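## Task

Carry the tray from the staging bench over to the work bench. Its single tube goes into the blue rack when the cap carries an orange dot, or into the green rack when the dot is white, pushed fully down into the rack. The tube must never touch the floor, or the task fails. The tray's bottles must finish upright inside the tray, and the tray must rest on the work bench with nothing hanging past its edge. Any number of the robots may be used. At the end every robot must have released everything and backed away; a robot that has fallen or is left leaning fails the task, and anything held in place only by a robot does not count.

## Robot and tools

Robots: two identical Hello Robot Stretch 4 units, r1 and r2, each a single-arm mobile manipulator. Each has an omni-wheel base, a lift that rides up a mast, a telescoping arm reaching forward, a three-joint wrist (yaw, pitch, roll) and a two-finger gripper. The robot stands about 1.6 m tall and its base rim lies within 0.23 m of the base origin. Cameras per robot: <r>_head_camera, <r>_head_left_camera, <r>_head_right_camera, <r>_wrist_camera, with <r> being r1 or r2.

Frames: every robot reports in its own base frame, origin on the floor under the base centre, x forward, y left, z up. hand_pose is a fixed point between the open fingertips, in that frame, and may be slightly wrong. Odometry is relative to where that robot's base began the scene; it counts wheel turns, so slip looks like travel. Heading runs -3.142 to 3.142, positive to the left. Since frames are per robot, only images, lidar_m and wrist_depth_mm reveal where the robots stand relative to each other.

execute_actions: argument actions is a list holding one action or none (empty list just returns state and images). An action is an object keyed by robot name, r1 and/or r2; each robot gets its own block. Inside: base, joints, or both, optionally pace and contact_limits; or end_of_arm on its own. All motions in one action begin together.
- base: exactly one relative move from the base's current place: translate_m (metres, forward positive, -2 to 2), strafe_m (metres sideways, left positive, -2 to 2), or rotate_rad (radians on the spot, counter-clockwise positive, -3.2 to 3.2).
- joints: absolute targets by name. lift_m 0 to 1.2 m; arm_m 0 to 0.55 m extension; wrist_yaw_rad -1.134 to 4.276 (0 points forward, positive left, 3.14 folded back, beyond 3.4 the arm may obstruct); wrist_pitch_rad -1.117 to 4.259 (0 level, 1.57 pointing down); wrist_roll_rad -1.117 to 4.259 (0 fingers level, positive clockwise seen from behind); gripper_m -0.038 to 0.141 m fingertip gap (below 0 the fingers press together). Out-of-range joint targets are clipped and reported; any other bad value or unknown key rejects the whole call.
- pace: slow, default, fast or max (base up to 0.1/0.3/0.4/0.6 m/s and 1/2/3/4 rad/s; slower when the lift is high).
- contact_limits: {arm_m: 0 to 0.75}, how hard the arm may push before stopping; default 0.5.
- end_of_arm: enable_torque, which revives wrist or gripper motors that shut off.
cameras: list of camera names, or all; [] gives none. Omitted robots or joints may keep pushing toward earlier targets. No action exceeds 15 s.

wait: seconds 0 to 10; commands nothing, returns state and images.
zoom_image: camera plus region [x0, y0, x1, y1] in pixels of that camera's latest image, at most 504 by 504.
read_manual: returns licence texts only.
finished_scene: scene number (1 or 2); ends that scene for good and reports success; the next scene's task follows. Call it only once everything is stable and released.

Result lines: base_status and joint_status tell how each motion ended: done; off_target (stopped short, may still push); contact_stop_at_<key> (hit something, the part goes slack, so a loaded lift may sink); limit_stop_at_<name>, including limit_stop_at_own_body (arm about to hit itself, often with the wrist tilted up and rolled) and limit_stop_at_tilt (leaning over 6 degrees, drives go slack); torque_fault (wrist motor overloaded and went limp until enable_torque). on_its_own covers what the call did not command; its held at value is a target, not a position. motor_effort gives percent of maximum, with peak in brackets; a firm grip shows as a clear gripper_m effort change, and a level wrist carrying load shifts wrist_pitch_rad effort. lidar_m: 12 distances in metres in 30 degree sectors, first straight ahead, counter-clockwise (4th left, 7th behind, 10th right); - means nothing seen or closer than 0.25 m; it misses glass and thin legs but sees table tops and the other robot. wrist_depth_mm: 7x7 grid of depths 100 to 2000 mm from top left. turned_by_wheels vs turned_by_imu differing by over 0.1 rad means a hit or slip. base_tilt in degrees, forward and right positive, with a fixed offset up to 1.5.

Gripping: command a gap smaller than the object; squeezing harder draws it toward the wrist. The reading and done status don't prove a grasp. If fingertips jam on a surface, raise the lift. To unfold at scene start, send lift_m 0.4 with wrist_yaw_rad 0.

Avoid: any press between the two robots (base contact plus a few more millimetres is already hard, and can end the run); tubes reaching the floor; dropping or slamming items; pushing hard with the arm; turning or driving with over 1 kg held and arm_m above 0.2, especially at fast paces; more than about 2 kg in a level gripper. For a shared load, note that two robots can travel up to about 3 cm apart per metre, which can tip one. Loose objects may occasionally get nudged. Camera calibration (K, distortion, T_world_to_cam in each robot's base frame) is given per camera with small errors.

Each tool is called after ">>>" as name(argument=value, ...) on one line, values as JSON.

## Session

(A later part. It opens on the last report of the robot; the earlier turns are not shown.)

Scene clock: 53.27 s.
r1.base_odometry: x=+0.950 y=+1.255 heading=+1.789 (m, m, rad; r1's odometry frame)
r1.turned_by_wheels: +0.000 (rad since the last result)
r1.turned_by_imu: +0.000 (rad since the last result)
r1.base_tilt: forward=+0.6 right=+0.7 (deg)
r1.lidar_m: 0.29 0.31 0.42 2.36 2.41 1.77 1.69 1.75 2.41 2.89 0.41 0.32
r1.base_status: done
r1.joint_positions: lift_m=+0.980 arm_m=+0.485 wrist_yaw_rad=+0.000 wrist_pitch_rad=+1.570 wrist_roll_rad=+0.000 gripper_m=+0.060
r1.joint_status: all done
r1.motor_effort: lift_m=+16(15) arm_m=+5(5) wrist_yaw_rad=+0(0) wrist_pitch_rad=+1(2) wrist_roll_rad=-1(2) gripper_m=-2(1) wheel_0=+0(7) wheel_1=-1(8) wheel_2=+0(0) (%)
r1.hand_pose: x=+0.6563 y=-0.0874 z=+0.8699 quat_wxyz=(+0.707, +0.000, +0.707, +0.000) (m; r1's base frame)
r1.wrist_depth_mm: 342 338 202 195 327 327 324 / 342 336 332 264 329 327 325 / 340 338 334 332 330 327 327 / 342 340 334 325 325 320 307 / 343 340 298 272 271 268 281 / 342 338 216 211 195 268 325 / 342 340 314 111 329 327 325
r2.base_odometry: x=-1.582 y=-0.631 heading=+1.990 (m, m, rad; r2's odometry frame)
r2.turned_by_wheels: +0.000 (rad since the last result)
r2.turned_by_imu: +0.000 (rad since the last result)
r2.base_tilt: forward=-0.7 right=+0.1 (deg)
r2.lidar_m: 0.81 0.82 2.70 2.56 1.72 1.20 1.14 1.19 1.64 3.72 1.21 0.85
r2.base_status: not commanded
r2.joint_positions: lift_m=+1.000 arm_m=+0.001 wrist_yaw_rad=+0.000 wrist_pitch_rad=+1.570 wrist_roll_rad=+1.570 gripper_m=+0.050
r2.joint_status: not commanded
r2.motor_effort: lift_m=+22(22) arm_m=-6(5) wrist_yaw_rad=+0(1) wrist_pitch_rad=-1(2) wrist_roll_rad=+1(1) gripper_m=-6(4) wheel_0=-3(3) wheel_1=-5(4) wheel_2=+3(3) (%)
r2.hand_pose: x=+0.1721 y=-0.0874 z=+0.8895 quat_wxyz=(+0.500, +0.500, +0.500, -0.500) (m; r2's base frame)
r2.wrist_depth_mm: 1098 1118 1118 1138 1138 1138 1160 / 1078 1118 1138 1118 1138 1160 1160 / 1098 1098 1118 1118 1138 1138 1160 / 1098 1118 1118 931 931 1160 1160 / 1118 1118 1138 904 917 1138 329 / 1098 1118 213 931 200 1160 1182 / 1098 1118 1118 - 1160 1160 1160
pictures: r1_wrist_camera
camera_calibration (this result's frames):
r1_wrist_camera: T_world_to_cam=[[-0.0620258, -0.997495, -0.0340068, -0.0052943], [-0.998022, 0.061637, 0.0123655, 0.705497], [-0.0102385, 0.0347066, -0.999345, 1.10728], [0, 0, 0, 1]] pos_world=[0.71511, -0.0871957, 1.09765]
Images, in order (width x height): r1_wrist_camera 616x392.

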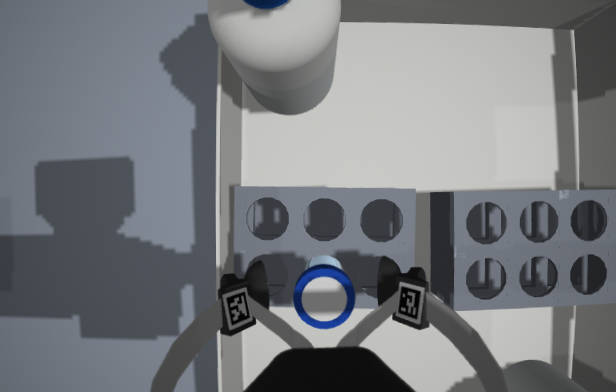

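>>> execute_actions(actions=[{"r1":{"joints":{"gripper_m":0.008}}}], cameras=["r1_wrist_camera"])

>>> execute_actions(actions=[{"r1":{"joints":{"lift_m":1.17}}}], cameras=["r1_wrist_camera","r1_head_camera","r2_head_camera"])

Scene clock: 54.77 s.
r1.base_odometry: x=+0.950 y=+1.255 heading=+1.789 (m, m, rad; r1's odometry frame)
r1.turned_by_wheels: +0.000 (rad since the last result)
r1.turned_by_imu: +0.000 (rad since the last result)
r1.base_tilt: forward=+0.6 right=+0.6 (deg)
r1.lidar_m: 0.30 0.30 0.43 2.36 2.41 1.75 1.69 1.76 2.41 2.88 0.43 0.32
r1.base_status: not commanded
r1.joint_positions: lift_m=+0.980 arm_m=+0.485 wrist_yaw_rad=+0.000 wrist_pitch_rad=+1.570 wrist_roll_rad=+0.000 gripper_m=+0.008
r1.joint_status: all done
r1.motor_effort: lift_m=+16(15) arm_m=+5(5) wrist_yaw_rad=+0(1) wrist_pitch_rad=+2(2) wrist_roll_rad=-1(2) gripper_m=-13(12) wheel_0=+0(0) wheel_1=-1(1) wheel_2=+0(0) (%)
r1.hand_pose: x=+0.6563 y=-0.0874 z=+0.8699 quat_wxyz=(+0.707, +0.000, +0.707, +0.000) (m; r1's base frame)
r1.wrist_depth_mm: 340 338 202 196 327 327 324 / 342 336 332 264 329 327 324 / 340 338 332 330 327 327 325 / 342 338 334 325 324 320 306 / 342 340 298 271 298 270 282 / 342 338 189 203 189 268 325 / 343 340 314 111 329 325 324
r2.base_odometry: x=-1.582 y=-0.631 heading=+1.990 (m, m, rad; r2's odometry frame)
r2.turned_by_wheels: +0.000 (rad since the last result)
r2.turned_by_imu: +0.000 (rad since the last result)
r2.base_tilt: forward=-0.8 right=+0.0 (deg)
r2.lidar_m: 0.80 0.85 2.67 2.57 1.72 1.19 1.12 1.21 1.64 3.73 1.20 0.83
r2.base_status: not commanded
r2.joint_positions: lift_m=+1.000 arm_m=+0.001 wrist_yaw_rad=+0.000 wrist_pitch_rad=+1.570 wrist_roll_rad=+1.570 gripper_m=+0.050
r2.joint_status: not commanded
r2.motor_effort: lift_m=+22(21) arm_m=-6(6) wrist_yaw_rad=+0(1) wrist_pitch_rad=-1(2) wrist_roll_rad=+1(1) gripper_m=-6(2) wheel_0=-3(3) wheel_1=-5(5) wheel_2=+4(3) (%)
r2.hand_pose: x=+0.1721 y=-0.0874 z=+0.8895 quat_wxyz=(+0.500, +0.500, +0.500, -0.500) (m; r2's base frame)
r2.wrist_depth_mm: 1098 1118 1118 1118 1160 1138 1160 / 1098 1118 1118 1118 1160 1160 1160 / 1098 1118 1138 1118 1160 1160 1138 / 1098 1118 1118 931 917 1138 1160 / 1098 1098 1138 904 931 1160 327 / 1118 1098 213 917 200 1160 1182 / 1098 1098 1138 - 1160 1160 1182
pictures: r1_wrist_camera
camera_calibration (this result's frames):
r1_wrist_camera: T_world_to_cam=[[-0.062026, -0.997495, -0.0340069, -0.00529415], [-0.998022, 0.0616372, 0.0123653, 0.705498], [-0.0102382, 0.0347066, -0.999345, 1.10728], [0, 0, 0, 1]] pos_world=[0.715111, -0.0871958, 1.09765]
Images, in order (width x height): r1_wrist_camera 616x392.

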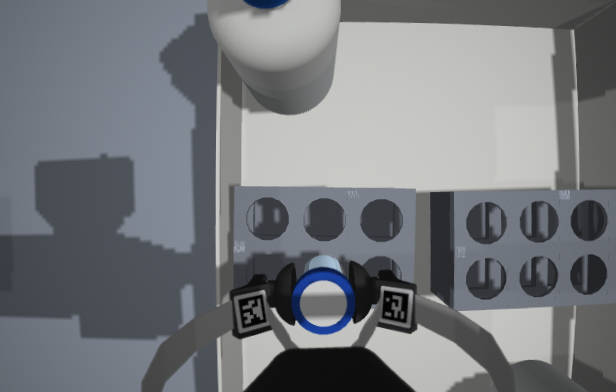

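Scene clock: 56.63 s.
r1.base_odometry: x=+0.950 y=+1.255 heading=+1.789 (m, m, rad; r1's odometry frame)
r1.turned_by_wheels: +0.000 (rad since the last result)
r1.turned_by_imu: +0.001 (rad since the last result)
r1.base_tilt: forward=+0.6 right=+0.7 (deg)
r1.lidar_m: 0.30 0.31 0.43 2.35 2.42 1.77 1.70 1.75 2.43 2.88 0.44 0.31
r1.base_status: not commanded
r1.joint_positions: lift_m=+1.170 arm_m=+0.485 wrist_yaw_rad=+0.000 wrist_pitch_rad=+1.570 wrist_roll_rad=+0.000 gripper_m=+0.008
r1.joint_status: all done
r1.motor_effort: lift_m=+20(21) arm_m=+5(5) wrist_yaw_rad=+0(1) wrist_pitch_rad=+2(2) wrist_roll_rad=-1(2) gripper_m=-12(12) wheel_0=+0(0) wheel_1=-1(1) wheel_2=+0(0) (%)
r1.hand_pose: x=+0.6563 y=-0.0874 z=+1.0595 quat_wxyz=(+0.707, +0.000, +0.707, +0.000) (m; r1's base frame)
r1.wrist_depth_mm: 530 530 521 521 517 512 512 / 535 530 521 384 517 517 508 / 535 525 530 517 512 512 508 / 530 530 521 512 512 492 508 / 535 525 521 459 480 480 512 / 535 530 190 203 189 488 512 / 535 525 525 111 500 373 508
r2.base_odometry: x=-1.582 y=-0.631 heading=+1.990 (m, m, rad; r2's odometry frame)
r2.turned_by_wheels: +0.000 (rad since the last result)
r2.turned_by_imu: +0.000 (rad since the last result)
r2.base_tilt: forward=-0.8 right=+0.0 (deg)
r2.lidar_m: 0.79 0.84 2.69 2.55 1.73 1.18 1.12 1.20 1.67 3.72 1.20 0.83
r2.base_status: not commanded
r2.joint_positions: lift_m=+1.000 arm_m=+0.001 wrist_yaw_rad=+0.000 wrist_pitch_rad=+1.570 wrist_roll_rad=+1.570 gripper_m=+0.050
r2.joint_status: not commanded
r2.motor_effort: lift_m=+22(22) arm_m=-6(6) wrist_yaw_rad=+0(0) wrist_pitch_rad=+0(3) wrist_roll_rad=+1(1) gripper_m=-3(4) wheel_0=-3(3) wheel_1=-5(5) wheel_2=+4(3) (%)
r2.hand_pose: x=+0.1721 y=-0.0874 z=+0.8895 quat_wxyz=(+0.500, +0.500, +0.500, -0.500) (m; r2's base frame)
r2.wrist_depth_mm: 1098 1098 1118 1118 1138 1138 1138 / 1098 1098 1118 1118 1138 1138 1160 / 1118 1118 1118 1118 1160 1138 1138 / 1098 1118 1138 931 917 1160 1182 / 1118 1118 1118 917 931 1160 327 / 1098 1098 213 931 199 1160 1182 / 1118 1118 1118 - 1160 1160 1160
pictures: r1_head_camera, r1_wrist_camera, r2_head_camera
camera_calibration (this result's frames):
r1_wrist_camera: T_world_to_cam=[[-0.062026, -0.997495, -0.0340068, 0.00115469], [-0.998022, 0.0616372, 0.0123655, 0.703156], [-0.0102385, 0.0347066, -0.999345, 1.29679], [0, 0, 0, 1]] pos_world=[0.715114, -0.0871958, 1.28728]
Images, in order (width x height): r1_head_camera 420x560, r1_wrist_camera 616x392, r2_head_camera 420x560.

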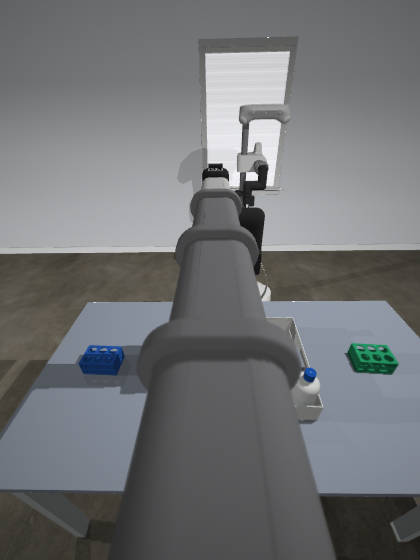

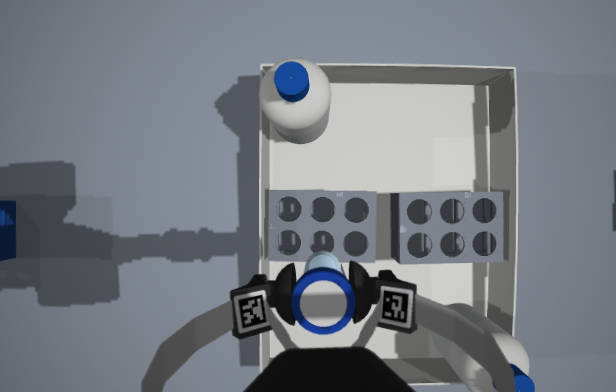

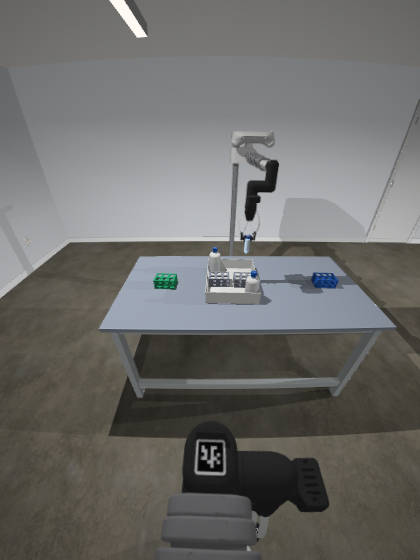

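>>> execute_actions(actions=[{"r1":{"base":{"strafe_m":-0.454},"joints":{"lift_m":1.1}}}], cameras=["r1_wrist_camera","r2_head_camera"])

Scene clock: 59.60 s.
r1.base_odometry: x=+1.393 y=+1.354 heading=+1.790 (m, m, rad; r1's odometry frame)
r1.turned_by_wheels: +0.000 (rad since the last result)
r1.turned_by_imu: +0.002 (rad since the last result)
r1.base_tilt: forward=+0.5 right=+0.6 (deg)
r1.lidar_m: 0.28 0.31 0.44 2.81 2.43 1.75 1.69 1.76 2.43 2.43 0.44 0.31
r1.base_status: done
r1.joint_positions: lift_m=+1.100 arm_m=+0.485 wrist_yaw_rad=+0.000 wrist_pitch_rad=+1.570 wrist_roll_rad=+0.000 gripper_m=+0.008
r1.joint_status: all done
r1.motor_effort: lift_m=+17(18) arm_m=+4(4) wrist_yaw_rad=+1(1) wrist_pitch_rad=+2(2) wrist_roll_rad=-2(1) gripper_m=-13(13) wheel_0=+1(10) wheel_1=+1(9) wheel_2=+0(0) (%)
r1.hand_pose: x=+0.6563 y=-0.0874 z=+0.9898 quat_wxyz=(+0.707, +0.000, +0.707, +0.000) (m; r1's base frame)
r1.wrist_depth_mm: 462 455 455 449 445 445 445 / 462 459 455 452 449 449 445 / 459 459 459 452 449 445 442 / 459 455 455 452 421 445 445 / 402 439 455 394 445 445 442 / 462 459 189 203 189 445 439 / 368 404 455 111 449 442 445
r2.base_odometry: x=-1.582 y=-0.631 heading=+1.990 (m, m, rad; r2's odometry frame)
r2.turned_by_wheels: +0.000 (rad since the last result)
r2.turned_by_imu: -0.001 (rad since the last result)
r2.base_tilt: forward=-0.8 right=+0.1 (deg)
r2.lidar_m: 0.80 0.83 2.69 2.55 1.71 1.20 1.13 1.19 1.64 3.72 1.21 0.86
r2.base_status: not commanded
r2.joint_positions: lift_m=+1.000 arm_m=+0.001 wrist_yaw_rad=+0.000 wrist_pitch_rad=+1.570 wrist_roll_rad=+1.570 gripper_m=+0.050
r2.joint_status: not commanded
r2.motor_effort: lift_m=+22(22) arm_m=-6(5) wrist_yaw_rad=+1(1) wrist_pitch_rad=-2(3) wrist_roll_rad=+1(1) gripper_m=-3(4) wheel_0=-3(3) wheel_1=-5(5) wheel_2=+4(3) (%)
r2.hand_pose: x=+0.1721 y=-0.0874 z=+0.8895 quat_wxyz=(+0.500, +0.500, +0.500, -0.500) (m; r2's base frame)
r2.wrist_depth_mm: 1098 1098 1098 1118 1138 1138 1138 / 1098 1098 1118 1138 1138 1138 1160 / 1098 1118 1118 1138 1138 1160 1160 / 1098 1118 1118 931 917 1160 1160 / 1098 1118 1138 917 917 1138 327 / 1118 1118 213 917 200 1160 1160 / 1118 1118 1118 - 1160 1160 1160
pictures: r1_wrist_camera, r2_head_camera
camera_calibration (this result's frames):
r1_wrist_camera: T_world_to_cam=[[-0.0620261, -0.997495, -0.0340067, -0.00121589], [-0.998022, 0.0616372, 0.0123677, 0.704032], [-0.0102406, 0.0347066, -0.999345, 1.2271], [0, 0, 0, 1]] pos_world=[0.71513, -0.0871958, 1.21755]
Images, in order (width x height): r1_wrist_camera 616x392, r2_head_camera 420x560.

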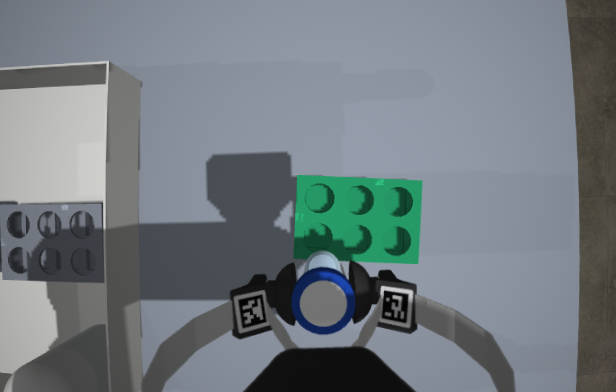

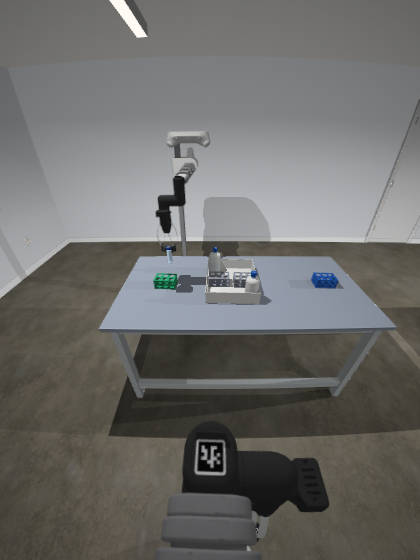

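>>> zoom_image(camera="r1_wrist_camera", region=[280, 165, 440, 275])

Region (280, 165, 440, 275) of r1_wrist_camera's 616x392 image, scaled by 3.150; it fills the top 346 rows of this view, and the rest is white.

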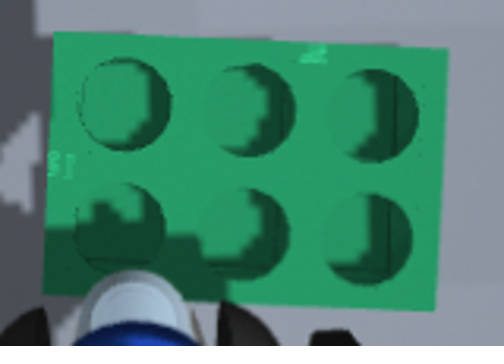

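>>> execute_actions(actions=[{"r1":{"base":{"strafe_m":0.004},"joints":{"lift_m":1.045,"arm_m":0.499}}}], cameras=["r1_wrist_camera","r2_head_camera"])

>>> zoom_image(camera="r1_wrist_camera", region=[260, 180, 460, 320])

>>> zoom_image(camera="r2_head_camera", region=[140, 230, 210, 300])

Scene clock: 61.53 s.
r1.base_odometry: x=+1.389 y=+1.353 heading=+1.789 (m, m, rad; r1's odometry frame)
r1.turned_by_wheels: +0.000 (rad since the last result)
r1.turned_by_imu: +0.000 (rad since the last result)
r1.base_tilt: forward=+0.6 right=+0.7 (deg)
r1.lidar_m: 0.29 0.30 0.42 2.83 2.39 1.77 1.70 1.75 2.39 2.41 0.44 0.31
r1.base_status: done
r1.joint_positions: lift_m=+1.045 arm_m=+0.498 wrist_yaw_rad=+0.000 wrist_pitch_rad=+1.570 wrist_roll_rad=+0.000 gripper_m=+0.008
r1.joint_status: all done
r1.motor_effort: lift_m=+16(17) arm_m=+5(4) wrist_yaw_rad=+1(1) wrist_pitch_rad=+2(2) wrist_roll_rad=-1(1) gripper_m=-13(13) wheel_0=-1(6) wheel_1=-1(4) wheel_2=+0(0) (%)
r1.hand_pose: x=+0.6693 y=-0.0874 z=+0.9349 quat_wxyz=(+0.707, +0.000, +0.707, +0.000) (m; r1's base frame)
r1.wrist_depth_mm: 407 404 402 397 397 394 389 / 370 402 399 399 397 392 392 / 404 402 402 399 397 392 389 / 404 402 402 399 389 394 389 / 343 402 399 338 338 394 392 / 343 402 190 203 189 392 389 / 407 373 402 111 392 392 389
r2.base_odometry: x=-1.582 y=-0.631 heading=+1.990 (m, m, rad; r2's odometry frame)
r2.turned_by_wheels: +0.000 (rad since the last result)
r2.turned_by_imu: +0.000 (rad since the last result)
r2.base_tilt: forward=-0.8 right=+0.0 (deg)
r2.lidar_m: 0.80 0.83 2.69 2.56 1.72 1.19 1.12 1.21 1.67 3.71 1.19 0.85
r2.base_status: not commanded
r2.joint_positions: lift_m=+1.000 arm_m=+0.001 wrist_yaw_rad=+0.000 wrist_pitch_rad=+1.570 wrist_roll_rad=+1.570 gripper_m=+0.050
r2.joint_status: not commanded
r2.motor_effort: lift_m=+22(21) arm_m=-5(6) wrist_yaw_rad=+0(0) wrist_pitch_rad=-3(3) wrist_roll_rad=+1(2) gripper_m=-3(6) wheel_0=-3(3) wheel_1=-5(5) wheel_2=+4(4) (%)
r2.hand_pose: x=+0.1721 y=-0.0874 z=+0.8895 quat_wxyz=(+0.500, +0.500, +0.500, -0.500) (m; r2's base frame)
r2.wrist_depth_mm: 1098 1098 1118 1118 1138 1118 1160 / 1098 1098 1118 1138 1138 1138 1160 / 1098 1118 1118 1138 1138 1160 1160 / 1118 1118 1118 931 931 1160 1182 / 1098 1118 1118 904 931 1160 327 / 1098 1118 213 917 200 1160 1160 / 1118 1118 1118 - 1160 1160 1160
pictures: r1_wrist_camera, r2_head_camera
camera_calibration (this result's frames):
r1_wrist_camera: T_world_to_cam=[[-0.0620465, -0.997494, -0.0340055, -0.00226385], [-0.998021, 0.061657, 0.0123875, 0.717677], [-0.0102598, 0.0347068, -0.999345, 1.17236], [0, 0, 0, 1]] pos_world=[0.728144, -0.0871969, 1.16263]
Images, in order (width x height): r1_wrist_camera 616x392, r2_head_camera 420x560.

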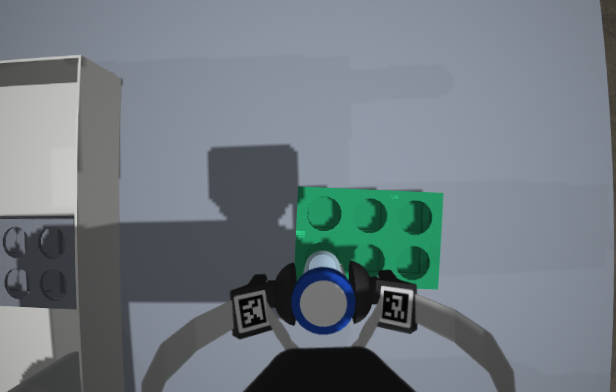

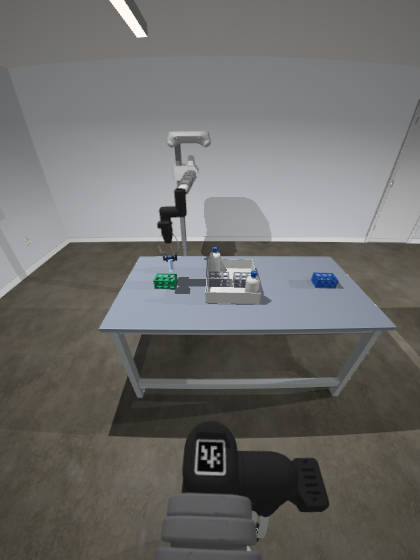

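Region (260, 180, 460, 320) of r1_wrist_camera's 616x392 image, scaled by 2.520; it fills the top 353 rows of this view, and the rest is white.

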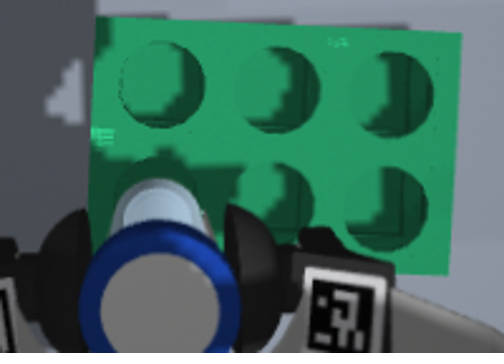

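Region (140, 230, 210, 300) of r2_head_camera's 420x560 image, scaled by 7.200, with more detail than that image has.

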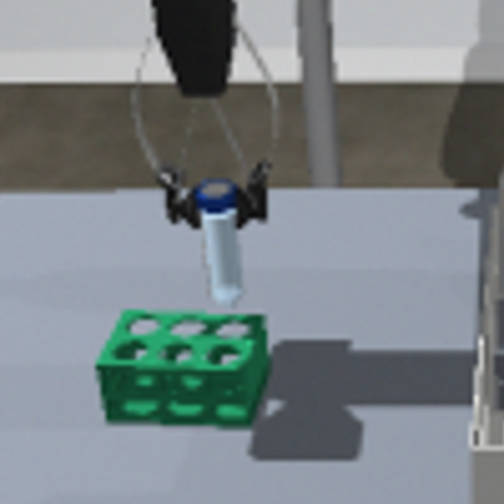

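>>> execute_actions(actions=[{"r1":{"joints":{"lift_m":1.005},"pace":"slow"}}], cameras=["r1_wrist_camera","r2_head_camera"])

>>> zoom_image(camera="r2_head_camera", region=[140, 230, 210, 300])

Scene clock: 62.83 s.
r1.base_odometry: x=+1.389 y=+1.353 heading=+1.789 (m, m, rad; r1's odometry frame)
r1.turned_by_wheels: +0.000 (rad since the last result)
r1.turned_by_imu: +0.000 (rad since the last result)
r1.base_tilt: forward=+0.5 right=+0.8 (deg)
r1.lidar_m: 0.29 0.30 0.43 2.82 2.40 1.76 1.69 1.77 2.41 2.44 0.44 0.32
r1.base_status: not commanded
r1.joint_positions: lift_m=+1.005 arm_m=+0.498 wrist_yaw_rad=+0.000 wrist_pitch_rad=+1.570 wrist_roll_rad=+0.000 gripper_m=+0.008
r1.joint_status: all done
r1.motor_effort: lift_m=+16(15) arm_m=+5(4) wrist_yaw_rad=+1(1) wrist_pitch_rad=+1(2) wrist_roll_rad=-2(2) gripper_m=-12(12) wheel_0=-1(1) wheel_1=-2(1) wheel_2=+0(0) (%)
r1.hand_pose: x=+0.6693 y=-0.0874 z=+0.8949 quat_wxyz=(+0.707, +0.000, +0.707, +0.000) (m; r1's base frame)
r1.wrist_depth_mm: 364 364 359 355 353 353 351 / 330 362 362 357 357 353 351 / 334 362 359 357 355 355 351 / 336 362 359 357 351 351 351 / 304 364 359 300 297 353 351 / 314 362 189 202 189 353 351 / 329 364 362 111 355 351 351
r2.base_odometry: x=-1.582 y=-0.631 heading=+1.990 (m, m, rad; r2's odometry frame)
r2.turned_by_wheels: +0.000 (rad since the last result)
r2.turned_by_imu: +0.000 (rad since the last result)
r2.base_tilt: forward=-0.8 right=+0.0 (deg)
r2.lidar_m: 0.79 0.83 2.67 2.56 1.74 1.18 1.14 1.19 1.65 3.71 1.22 0.86
r2.base_status: not commanded
r2.joint_positions: lift_m=+1.000 arm_m=+0.001 wrist_yaw_rad=+0.000 wrist_pitch_rad=+1.570 wrist_roll_rad=+1.570 gripper_m=+0.050
r2.joint_status: not commanded
r2.motor_effort: lift_m=+21(21) arm_m=-6(6) wrist_yaw_rad=+0(0) wrist_pitch_rad=-1(2) wrist_roll_rad=+1(1) gripper_m=-1(4) wheel_0=-3(3) wheel_1=-5(5) wheel_2=+4(3) (%)
r2.hand_pose: x=+0.1721 y=-0.0874 z=+0.8895 quat_wxyz=(+0.500, +0.500, +0.500, -0.500) (m; r2's base frame)
r2.wrist_depth_mm: 1098 1098 1118 1118 1118 1138 1160 / 1098 1118 1118 1118 1118 1138 1160 / 1098 1118 1138 1118 1138 1138 1160 / 1098 1118 1138 931 917 1160 1160 / 1098 1098 1138 917 917 1160 327 / 1138 1118 213 931 200 1160 1160 / 1098 1118 1138 - 1160 1160 1182
pictures: r1_wrist_camera, r2_head_camera
camera_calibration (this result's frames):
r1_wrist_camera: T_world_to_cam=[[-0.0620462, -0.997494, -0.0340055, -0.00362354], [-0.998021, 0.0616567, 0.0123874, 0.718174], [-0.0102597, 0.0347068, -0.999345, 1.13241], [0, 0, 0, 1]] pos_world=[0.728146, -0.0871969, 1.12265]
Images, in order (width x height): r1_wrist_camera 616x392, r2_head_camera 420x560.

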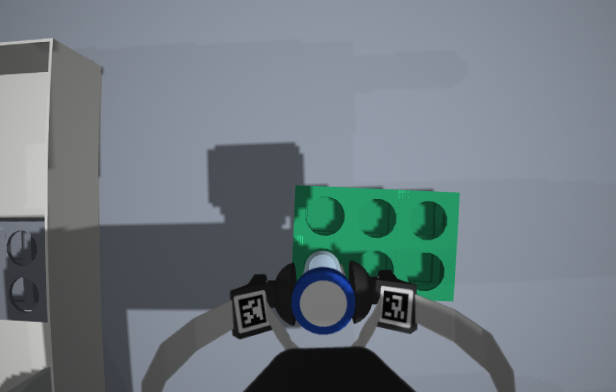

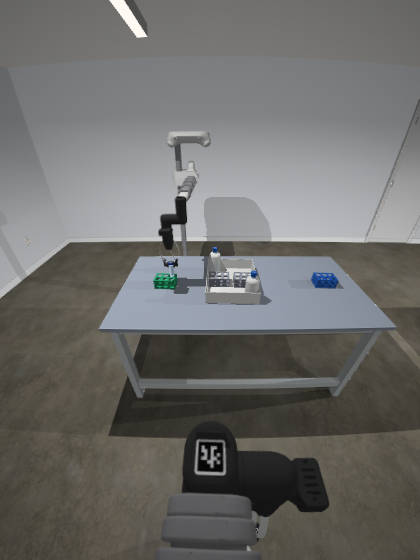

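Region (140, 230, 210, 300) of r2_head_camera's 420x560 image, scaled by 7.200, with more detail than that image has.

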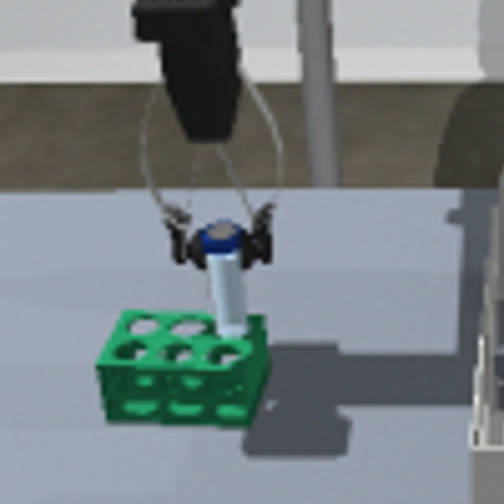

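>>> execute_actions(actions=[{"r1":{"joints":{"lift_m":0.968},"pace":"slow"}}], cameras=["r1_wrist_camera"])

Scene clock: 64.07 s.
r1.base_odometry: x=+1.389 y=+1.353 heading=+1.789 (m, m, rad; r1's odometry frame)
r1.turned_by_wheels: +0.000 (rad since the last result)
r1.turned_by_imu: +0.000 (rad since the last result)
r1.base_tilt: forward=+0.6 right=+0.7 (deg)
r1.lidar_m: 0.29 0.32 0.42 2.82 2.39 1.75 1.69 1.76 2.42 2.43 0.44 0.31
r1.base_status: not commanded
r1.joint_positions: lift_m=+0.968 arm_m=+0.498 wrist_yaw_rad=+0.000 wrist_pitch_rad=+1.570 wrist_roll_rad=+0.000 gripper_m=+0.008
r1.joint_status: all done
r1.motor_effort: lift_m=+14(15) arm_m=+5(4) wrist_yaw_rad=+1(1) wrist_pitch_rad=+1(2) wrist_roll_rad=-1(2) gripper_m=-11(13) wheel_0=-1(1) wheel_1=-2(1) wheel_2=+0(0) (%)
r1.hand_pose: x=+0.6693 y=-0.0874 z=+0.8580 quat_wxyz=(+0.707, +0.000, +0.707, +0.000) (m; r1's base frame)
r1.wrist_depth_mm: 329 327 325 322 322 317 317 / 297 329 325 322 320 319 317 / 301 327 325 322 320 319 315 / 300 327 325 322 315 319 317 / 298 329 325 263 262 317 317 / 298 327 190 202 189 319 315 / 296 327 324 111 320 319 317
r2.base_odometry: x=-1.582 y=-0.631 heading=+1.990 (m, m, rad; r2's odometry frame)
r2.turned_by_wheels: +0.000 (rad since the last result)
r2.turned_by_imu: +0.000 (rad since the last result)
r2.base_tilt: forward=-0.8 right=+0.0 (deg)
r2.lidar_m: 0.79 0.83 2.67 2.56 1.72 1.20 1.13 1.19 1.64 3.72 1.20 0.84
r2.base_status: not commanded
r2.joint_positions: lift_m=+1.000 arm_m=+0.001 wrist_yaw_rad=+0.000 wrist_pitch_rad=+1.570 wrist_roll_rad=+1.570 gripper_m=+0.050
r2.joint_status: not commanded
r2.motor_effort: lift_m=+22(21) arm_m=-6(6) wrist_yaw_rad=+0(0) wrist_pitch_rad=-2(2) wrist_roll_rad=+1(1) gripper_m=-6(4) wheel_0=-3(3) wheel_1=-5(5) wheel_2=+4(3) (%)
r2.hand_pose: x=+0.1721 y=-0.0874 z=+0.8895 quat_wxyz=(+0.500, +0.500, +0.500, -0.500) (m; r2's base frame)
r2.wrist_depth_mm: 1098 1098 1098 1098 1138 1138 1138 / 1098 1098 1118 1138 1138 1138 1160 / 1098 1118 1118 1118 1138 1138 1160 / 1098 1138 1138 931 917 1160 1160 / 1118 1098 1118 917 931 1160 327 / 1118 1138 213 917 200 1138 1160 / 1098 1138 1118 - 1138 1160 1160
pictures: r1_wrist_camera
camera_calibration (this result's frames):
r1_wrist_camera: T_world_to_cam=[[-0.0620466, -0.997494, -0.0340055, -0.00487699], [-0.998021, 0.061657, 0.0123875, 0.718633], [-0.0102598, 0.0347068, -0.999345, 1.09556], [0, 0, 0, 1]] pos_world=[0.728148, -0.0871969, 1.08578]
Images, in order (width x height): r1_wrist_camera 616x392.

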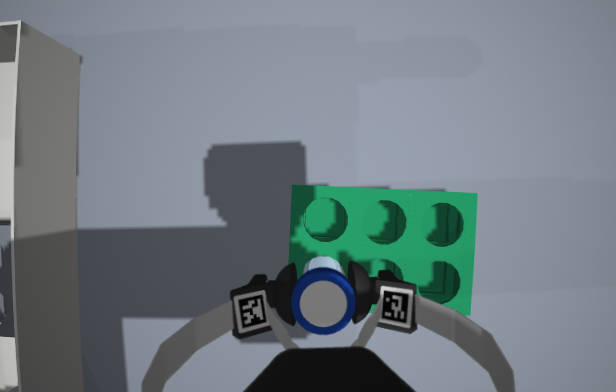

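>>> execute_actions(actions=[{"r1":{"joints":{"gripper_m":0.06,"lift_m":0.974}}}], cameras=["r1_wrist_camera"])

>>> execute_actions(actions=[{"r1":{"joints":{"lift_m":1.06},"pace":"fast"}}], cameras=[])

>>> execute_actions(actions=[{"r1":{"base":{"translate_m":-0.4},"joints":{"arm_m":0.0},"pace":"fast"}}], cameras=["r1_head_camera","r2_head_camera"])

>>> zoom_image(camera="r2_head_camera", region=[140, 230, 280, 310])

Scene clock: 65.60 s.
r1.base_odometry: x=+1.389 y=+1.353 heading=+1.789 (m, m, rad; r1's odometry frame)
r1.turned_by_wheels: +0.000 (rad since the last result)
r1.turned_by_imu: +0.000 (rad since the last result)
r1.base_tilt: forward=+0.5 right=+0.6 (deg)
r1.lidar_m: 0.29 0.31 0.43 2.81 2.41 1.77 1.69 1.77 2.42 2.43 0.42 0.31
r1.base_status: not commanded
r1.joint_positions: lift_m=+0.974 arm_m=+0.498 wrist_yaw_rad=+0.000 wrist_pitch_rad=+1.570 wrist_roll_rad=+0.000 gripper_m=+0.060
r1.joint_status: all done
r1.motor_effort: lift_m=+19(21) arm_m=+4(4) wrist_yaw_rad=+0(1) wrist_pitch_rad=+2(2) wrist_roll_rad=-2(2) gripper_m=-2(16) wheel_0=-1(1) wheel_1=-1(2) wheel_2=+0(0) (%)
r1.hand_pose: x=+0.6693 y=-0.0874 z=+0.8636 quat_wxyz=(+0.707, +0.000, +0.707, +0.000) (m; r1's base frame)
r1.wrist_depth_mm: 330 330 329 327 324 324 322 / 296 330 327 327 325 324 320 / 300 332 330 329 324 324 320 / 300 332 330 325 320 322 320 / 300 332 329 268 266 320 320 / 297 332 215 207 195 322 322 / 294 332 330 111 325 322 322
r2.base_odometry: x=-1.582 y=-0.631 heading=+1.990 (m, m, rad; r2's odometry frame)
r2.turned_by_wheels: +0.000 (rad since the last result)
r2.turned_by_imu: +0.000 (rad since the last result)
r2.base_tilt: forward=-0.7 right=+0.0 (deg)
r2.lidar_m: 0.79 0.84 2.68 2.54 1.70 1.21 1.12 1.19 1.67 3.72 1.21 0.84
r2.base_status: not commanded
r2.joint_positions: lift_m=+1.000 arm_m=+0.001 wrist_yaw_rad=+0.000 wrist_pitch_rad=+1.570 wrist_roll_rad=+1.570 gripper_m=+0.050
r2.joint_status: not commanded
r2.motor_effort: lift_m=+22(21) arm_m=-6(6) wrist_yaw_rad=+1(1) wrist_pitch_rad=-1(2) wrist_roll_rad=+1(1) gripper_m=-6(4) wheel_0=-3(3) wheel_1=-5(5) wheel_2=+4(3) (%)
r2.hand_pose: x=+0.1721 y=-0.0874 z=+0.8895 quat_wxyz=(+0.500, +0.500, +0.500, -0.500) (m; r2's base frame)
r2.wrist_depth_mm: 1098 1118 1118 1138 1138 1138 1138 / 1078 1078 1118 1118 1138 1138 1138 / 1098 1098 1118 1118 1160 1160 1160 / 1098 1118 1118 931 917 1138 1160 / 1098 1118 1118 931 917 1160 327 / 1118 1098 213 931 199 1160 1160 / 1118 1118 1138 - 1160 1160 1160
pictures: r1_wrist_camera
camera_calibration (this result's frames):
r1_wrist_camera: T_world_to_cam=[[-0.0620462, -0.997494, -0.0340055, -0.00468724], [-0.998021, 0.0616567, 0.0123874, 0.718567], [-0.0102597, 0.0347068, -0.999345, 1.10114], [0, 0, 0, 1]] pos_world=[0.728151, -0.0871969, 1.09136]
Images, in order (width x height): r1_wrist_camera 616x392.

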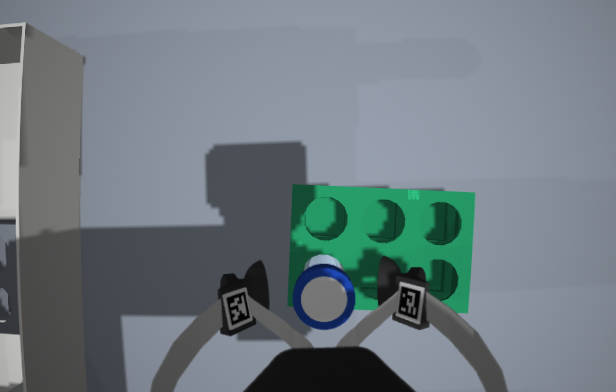

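Scene clock: 66.70 s.
r1.base_odometry: x=+1.389 y=+1.353 heading=+1.789 (m, m, rad; r1's odometry frame)
r1.turned_by_wheels: +0.000 (rad since the last result)
r1.turned_by_imu: +0.000 (rad since the last result)
r1.base_tilt: forward=+0.6 right=+0.8 (deg)
r1.lidar_m: 0.29 0.30 0.43 2.81 2.42 1.77 1.69 1.77 2.42 2.44 0.43 0.30
r1.base_status: not commanded
r1.joint_positions: lift_m=+1.060 arm_m=+0.498 wrist_yaw_rad=+0.000 wrist_pitch_rad=+1.570 wrist_roll_rad=+0.000 gripper_m=+0.060
r1.joint_status: all done
r1.motor_effort: lift_m=+19(21) arm_m=+4(5) wrist_yaw_rad=+1(1) wrist_pitch_rad=+2(2) wrist_roll_rad=-1(2) gripper_m=-4(3) wheel_0=-1(1) wheel_1=-2(1) wheel_2=+0(0) (%)
r1.hand_pose: x=+0.6693 y=-0.0874 z=+0.9496 quat_wxyz=(+0.707, +0.000, +0.707, +0.000) (m; r1's base frame)
r1.wrist_depth_mm: 424 421 415 413 410 404 402 / 418 418 415 413 407 404 404 / 418 418 413 413 410 407 404 / 418 415 415 413 404 407 404 / 357 418 418 353 351 407 404 / 418 415 215 413 195 407 404 / 421 397 415 111 410 410 402
r2.base_odometry: x=-1.582 y=-0.631 heading=+1.990 (m, m, rad; r2's odometry frame)
r2.turned_by_wheels: +0.000 (rad since the last result)
r2.turned_by_imu: +0.000 (rad since the last result)
r2.base_tilt: forward=-0.8 right=+0.0 (deg)
r2.lidar_m: 0.80 0.83 2.66 2.56 1.73 1.20 1.13 1.19 1.65 3.72 1.22 0.86
r2.base_status: not commanded
r2.joint_positions: lift_m=+1.000 arm_m=+0.001 wrist_yaw_rad=+0.000 wrist_pitch_rad=+1.570 wrist_roll_rad=+1.570 gripper_m=+0.050
r2.joint_status: not commanded
r2.motor_effort: lift_m=+22(21) arm_m=-6(6) wrist_yaw_rad=+1(0) wrist_pitch_rad=-1(4) wrist_roll_rad=+1(1) gripper_m=-3(4) wheel_0=-3(3) wheel_1=-5(5) wheel_2=+3(4) (%)
r2.hand_pose: x=+0.1721 y=-0.0874 z=+0.8895 quat_wxyz=(+0.500, +0.500, +0.500, -0.500) (m; r2's base frame)
r2.wrist_depth_mm: 1098 1098 1118 1118 1138 1138 1160 / 1098 1098 1118 1138 1138 1160 1160 / 1098 1118 1118 1118 1138 1138 1160 / 1098 1118 1118 931 917 1160 1182 / 1098 1118 1118 917 931 1160 325 / 1118 1118 213 931 199 1160 1182 / 1118 1118 1118 - 1160 1160 1182
pictures: none
No camera images: the call's "cameras" was empty. Leave "cameras" out to get every camera's image.

Scene clock: 69.37 s.
r1.base_odometry: x=+1.476 y=+0.962 heading=+1.789 (m, m, rad; r1's odometry frame)
r1.turned_by_wheels: +0.000 (rad since the last result)
r1.turned_by_imu: +0.002 (rad since the last result)
r1.base_tilt: forward=+0.5 right=+0.7 (deg)
r1.lidar_m: 0.69 0.74 0.99 2.93 1.83 1.35 1.29 1.32 1.85 2.44 2.52 0.72
r1.base_status: done
r1.joint_positions: lift_m=+1.060 arm_m=+0.001 wrist_yaw_rad=+0.000 wrist_pitch_rad=+1.570 wrist_roll_rad=+0.000 gripper_m=+0.060
r1.joint_status: all done
r1.motor_effort: lift_m=+19(19) arm_m=-4(4) wrist_yaw_rad=+1(0) wrist_pitch_rad=+1(1) wrist_roll_rad=-2(1) gripper_m=-4(3) wheel_0=+0(4) wheel_1=+0(10) wheel_2=-1(10) (%)
r1.hand_pose: x=+0.1718 y=-0.0874 z=+0.9496 quat_wxyz=(+0.707, +0.000, +0.707, +0.000) (m; r1's base frame)
r1.wrist_depth_mm: 1160 1160 1182 1160 1138 1160 1160 / 1182 1182 1160 1182 1138 1160 1138 / 1182 1205 1160 1182 1160 1138 1138 / 1205 1182 1138 1160 1160 1138 1118 / 1182 1182 1160 960 1160 1138 1138 / 1182 1160 216 960 195 1138 1138 / 1205 1182 1182 111 1138 1138 1160
r2.base_odometry: x=-1.582 y=-0.631 heading=+1.990 (m, m, rad; r2's odometry frame)
r2.turned_by_wheels: +0.000 (rad since the last result)
r2.turned_by_imu: -0.001 (rad since the last result)
r2.base_tilt: forward=-0.8 right=+0.0 (deg)
r2.lidar_m: 0.79 0.81 2.70 2.57 1.72 1.18 1.13 1.19 1.65 3.71 1.19 0.86
r2.base_status: not commanded
r2.joint_positions: lift_m=+1.000 arm_m=+0.001 wrist_yaw_rad=+0.000 wrist_pitch_rad=+1.570 wrist_roll_rad=+1.570 gripper_m=+0.050
r2.joint_status: not commanded
r2.motor_effort: lift_m=+21(22) arm_m=-6(6) wrist_yaw_rad=+0(0) wrist_pitch_rad=-1(1) wrist_roll_rad=+1(2) gripper_m=-5(4) wheel_0=-3(3) wheel_1=-5(5) wheel_2=+3(4) (%)
r2.hand_pose: x=+0.1721 y=-0.0874 z=+0.8895 quat_wxyz=(+0.500, +0.500, +0.500, -0.500) (m; r2's base frame)
r2.wrist_depth_mm: 1078 1118 1118 1118 1138 1138 1160 / 1098 1098 1098 1138 1138 1138 1160 / 1098 1118 1118 1118 1160 1160 1160 / 1098 1098 1118 917 917 1160 1160 / 1098 1118 1118 917 917 1160 327 / 1118 1118 213 931 199 1182 1160 / 1118 1098 1138 - 1160 1182 1182
pictures: r1_head_camera, r2_head_camera
Images, in order (width x height): r1_head_camera 420x560, r2_head_camera 420x560.

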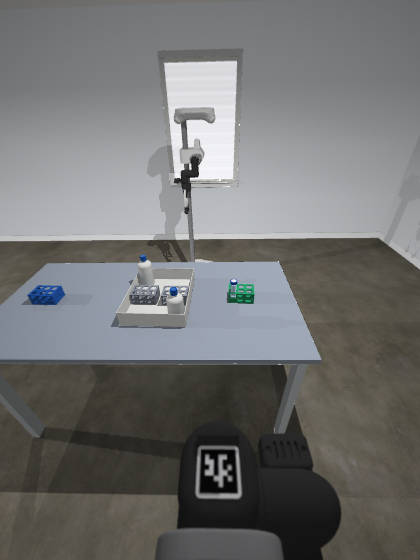

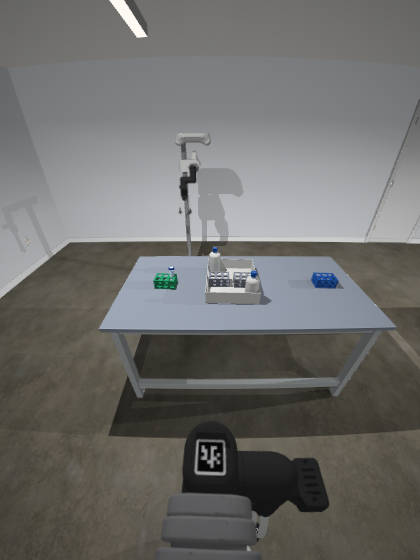

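Region (140, 230, 280, 310) of r2_head_camera's 420x560 image, scaled by 3.600, with more detail than that image has; it fills the top 288 rows of this view, and the rest is white.

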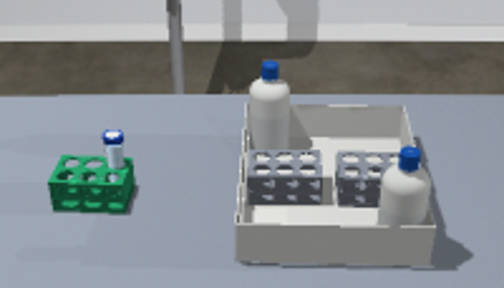

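>>> finished_scene(scene=1)

The scene is finished: the task was done.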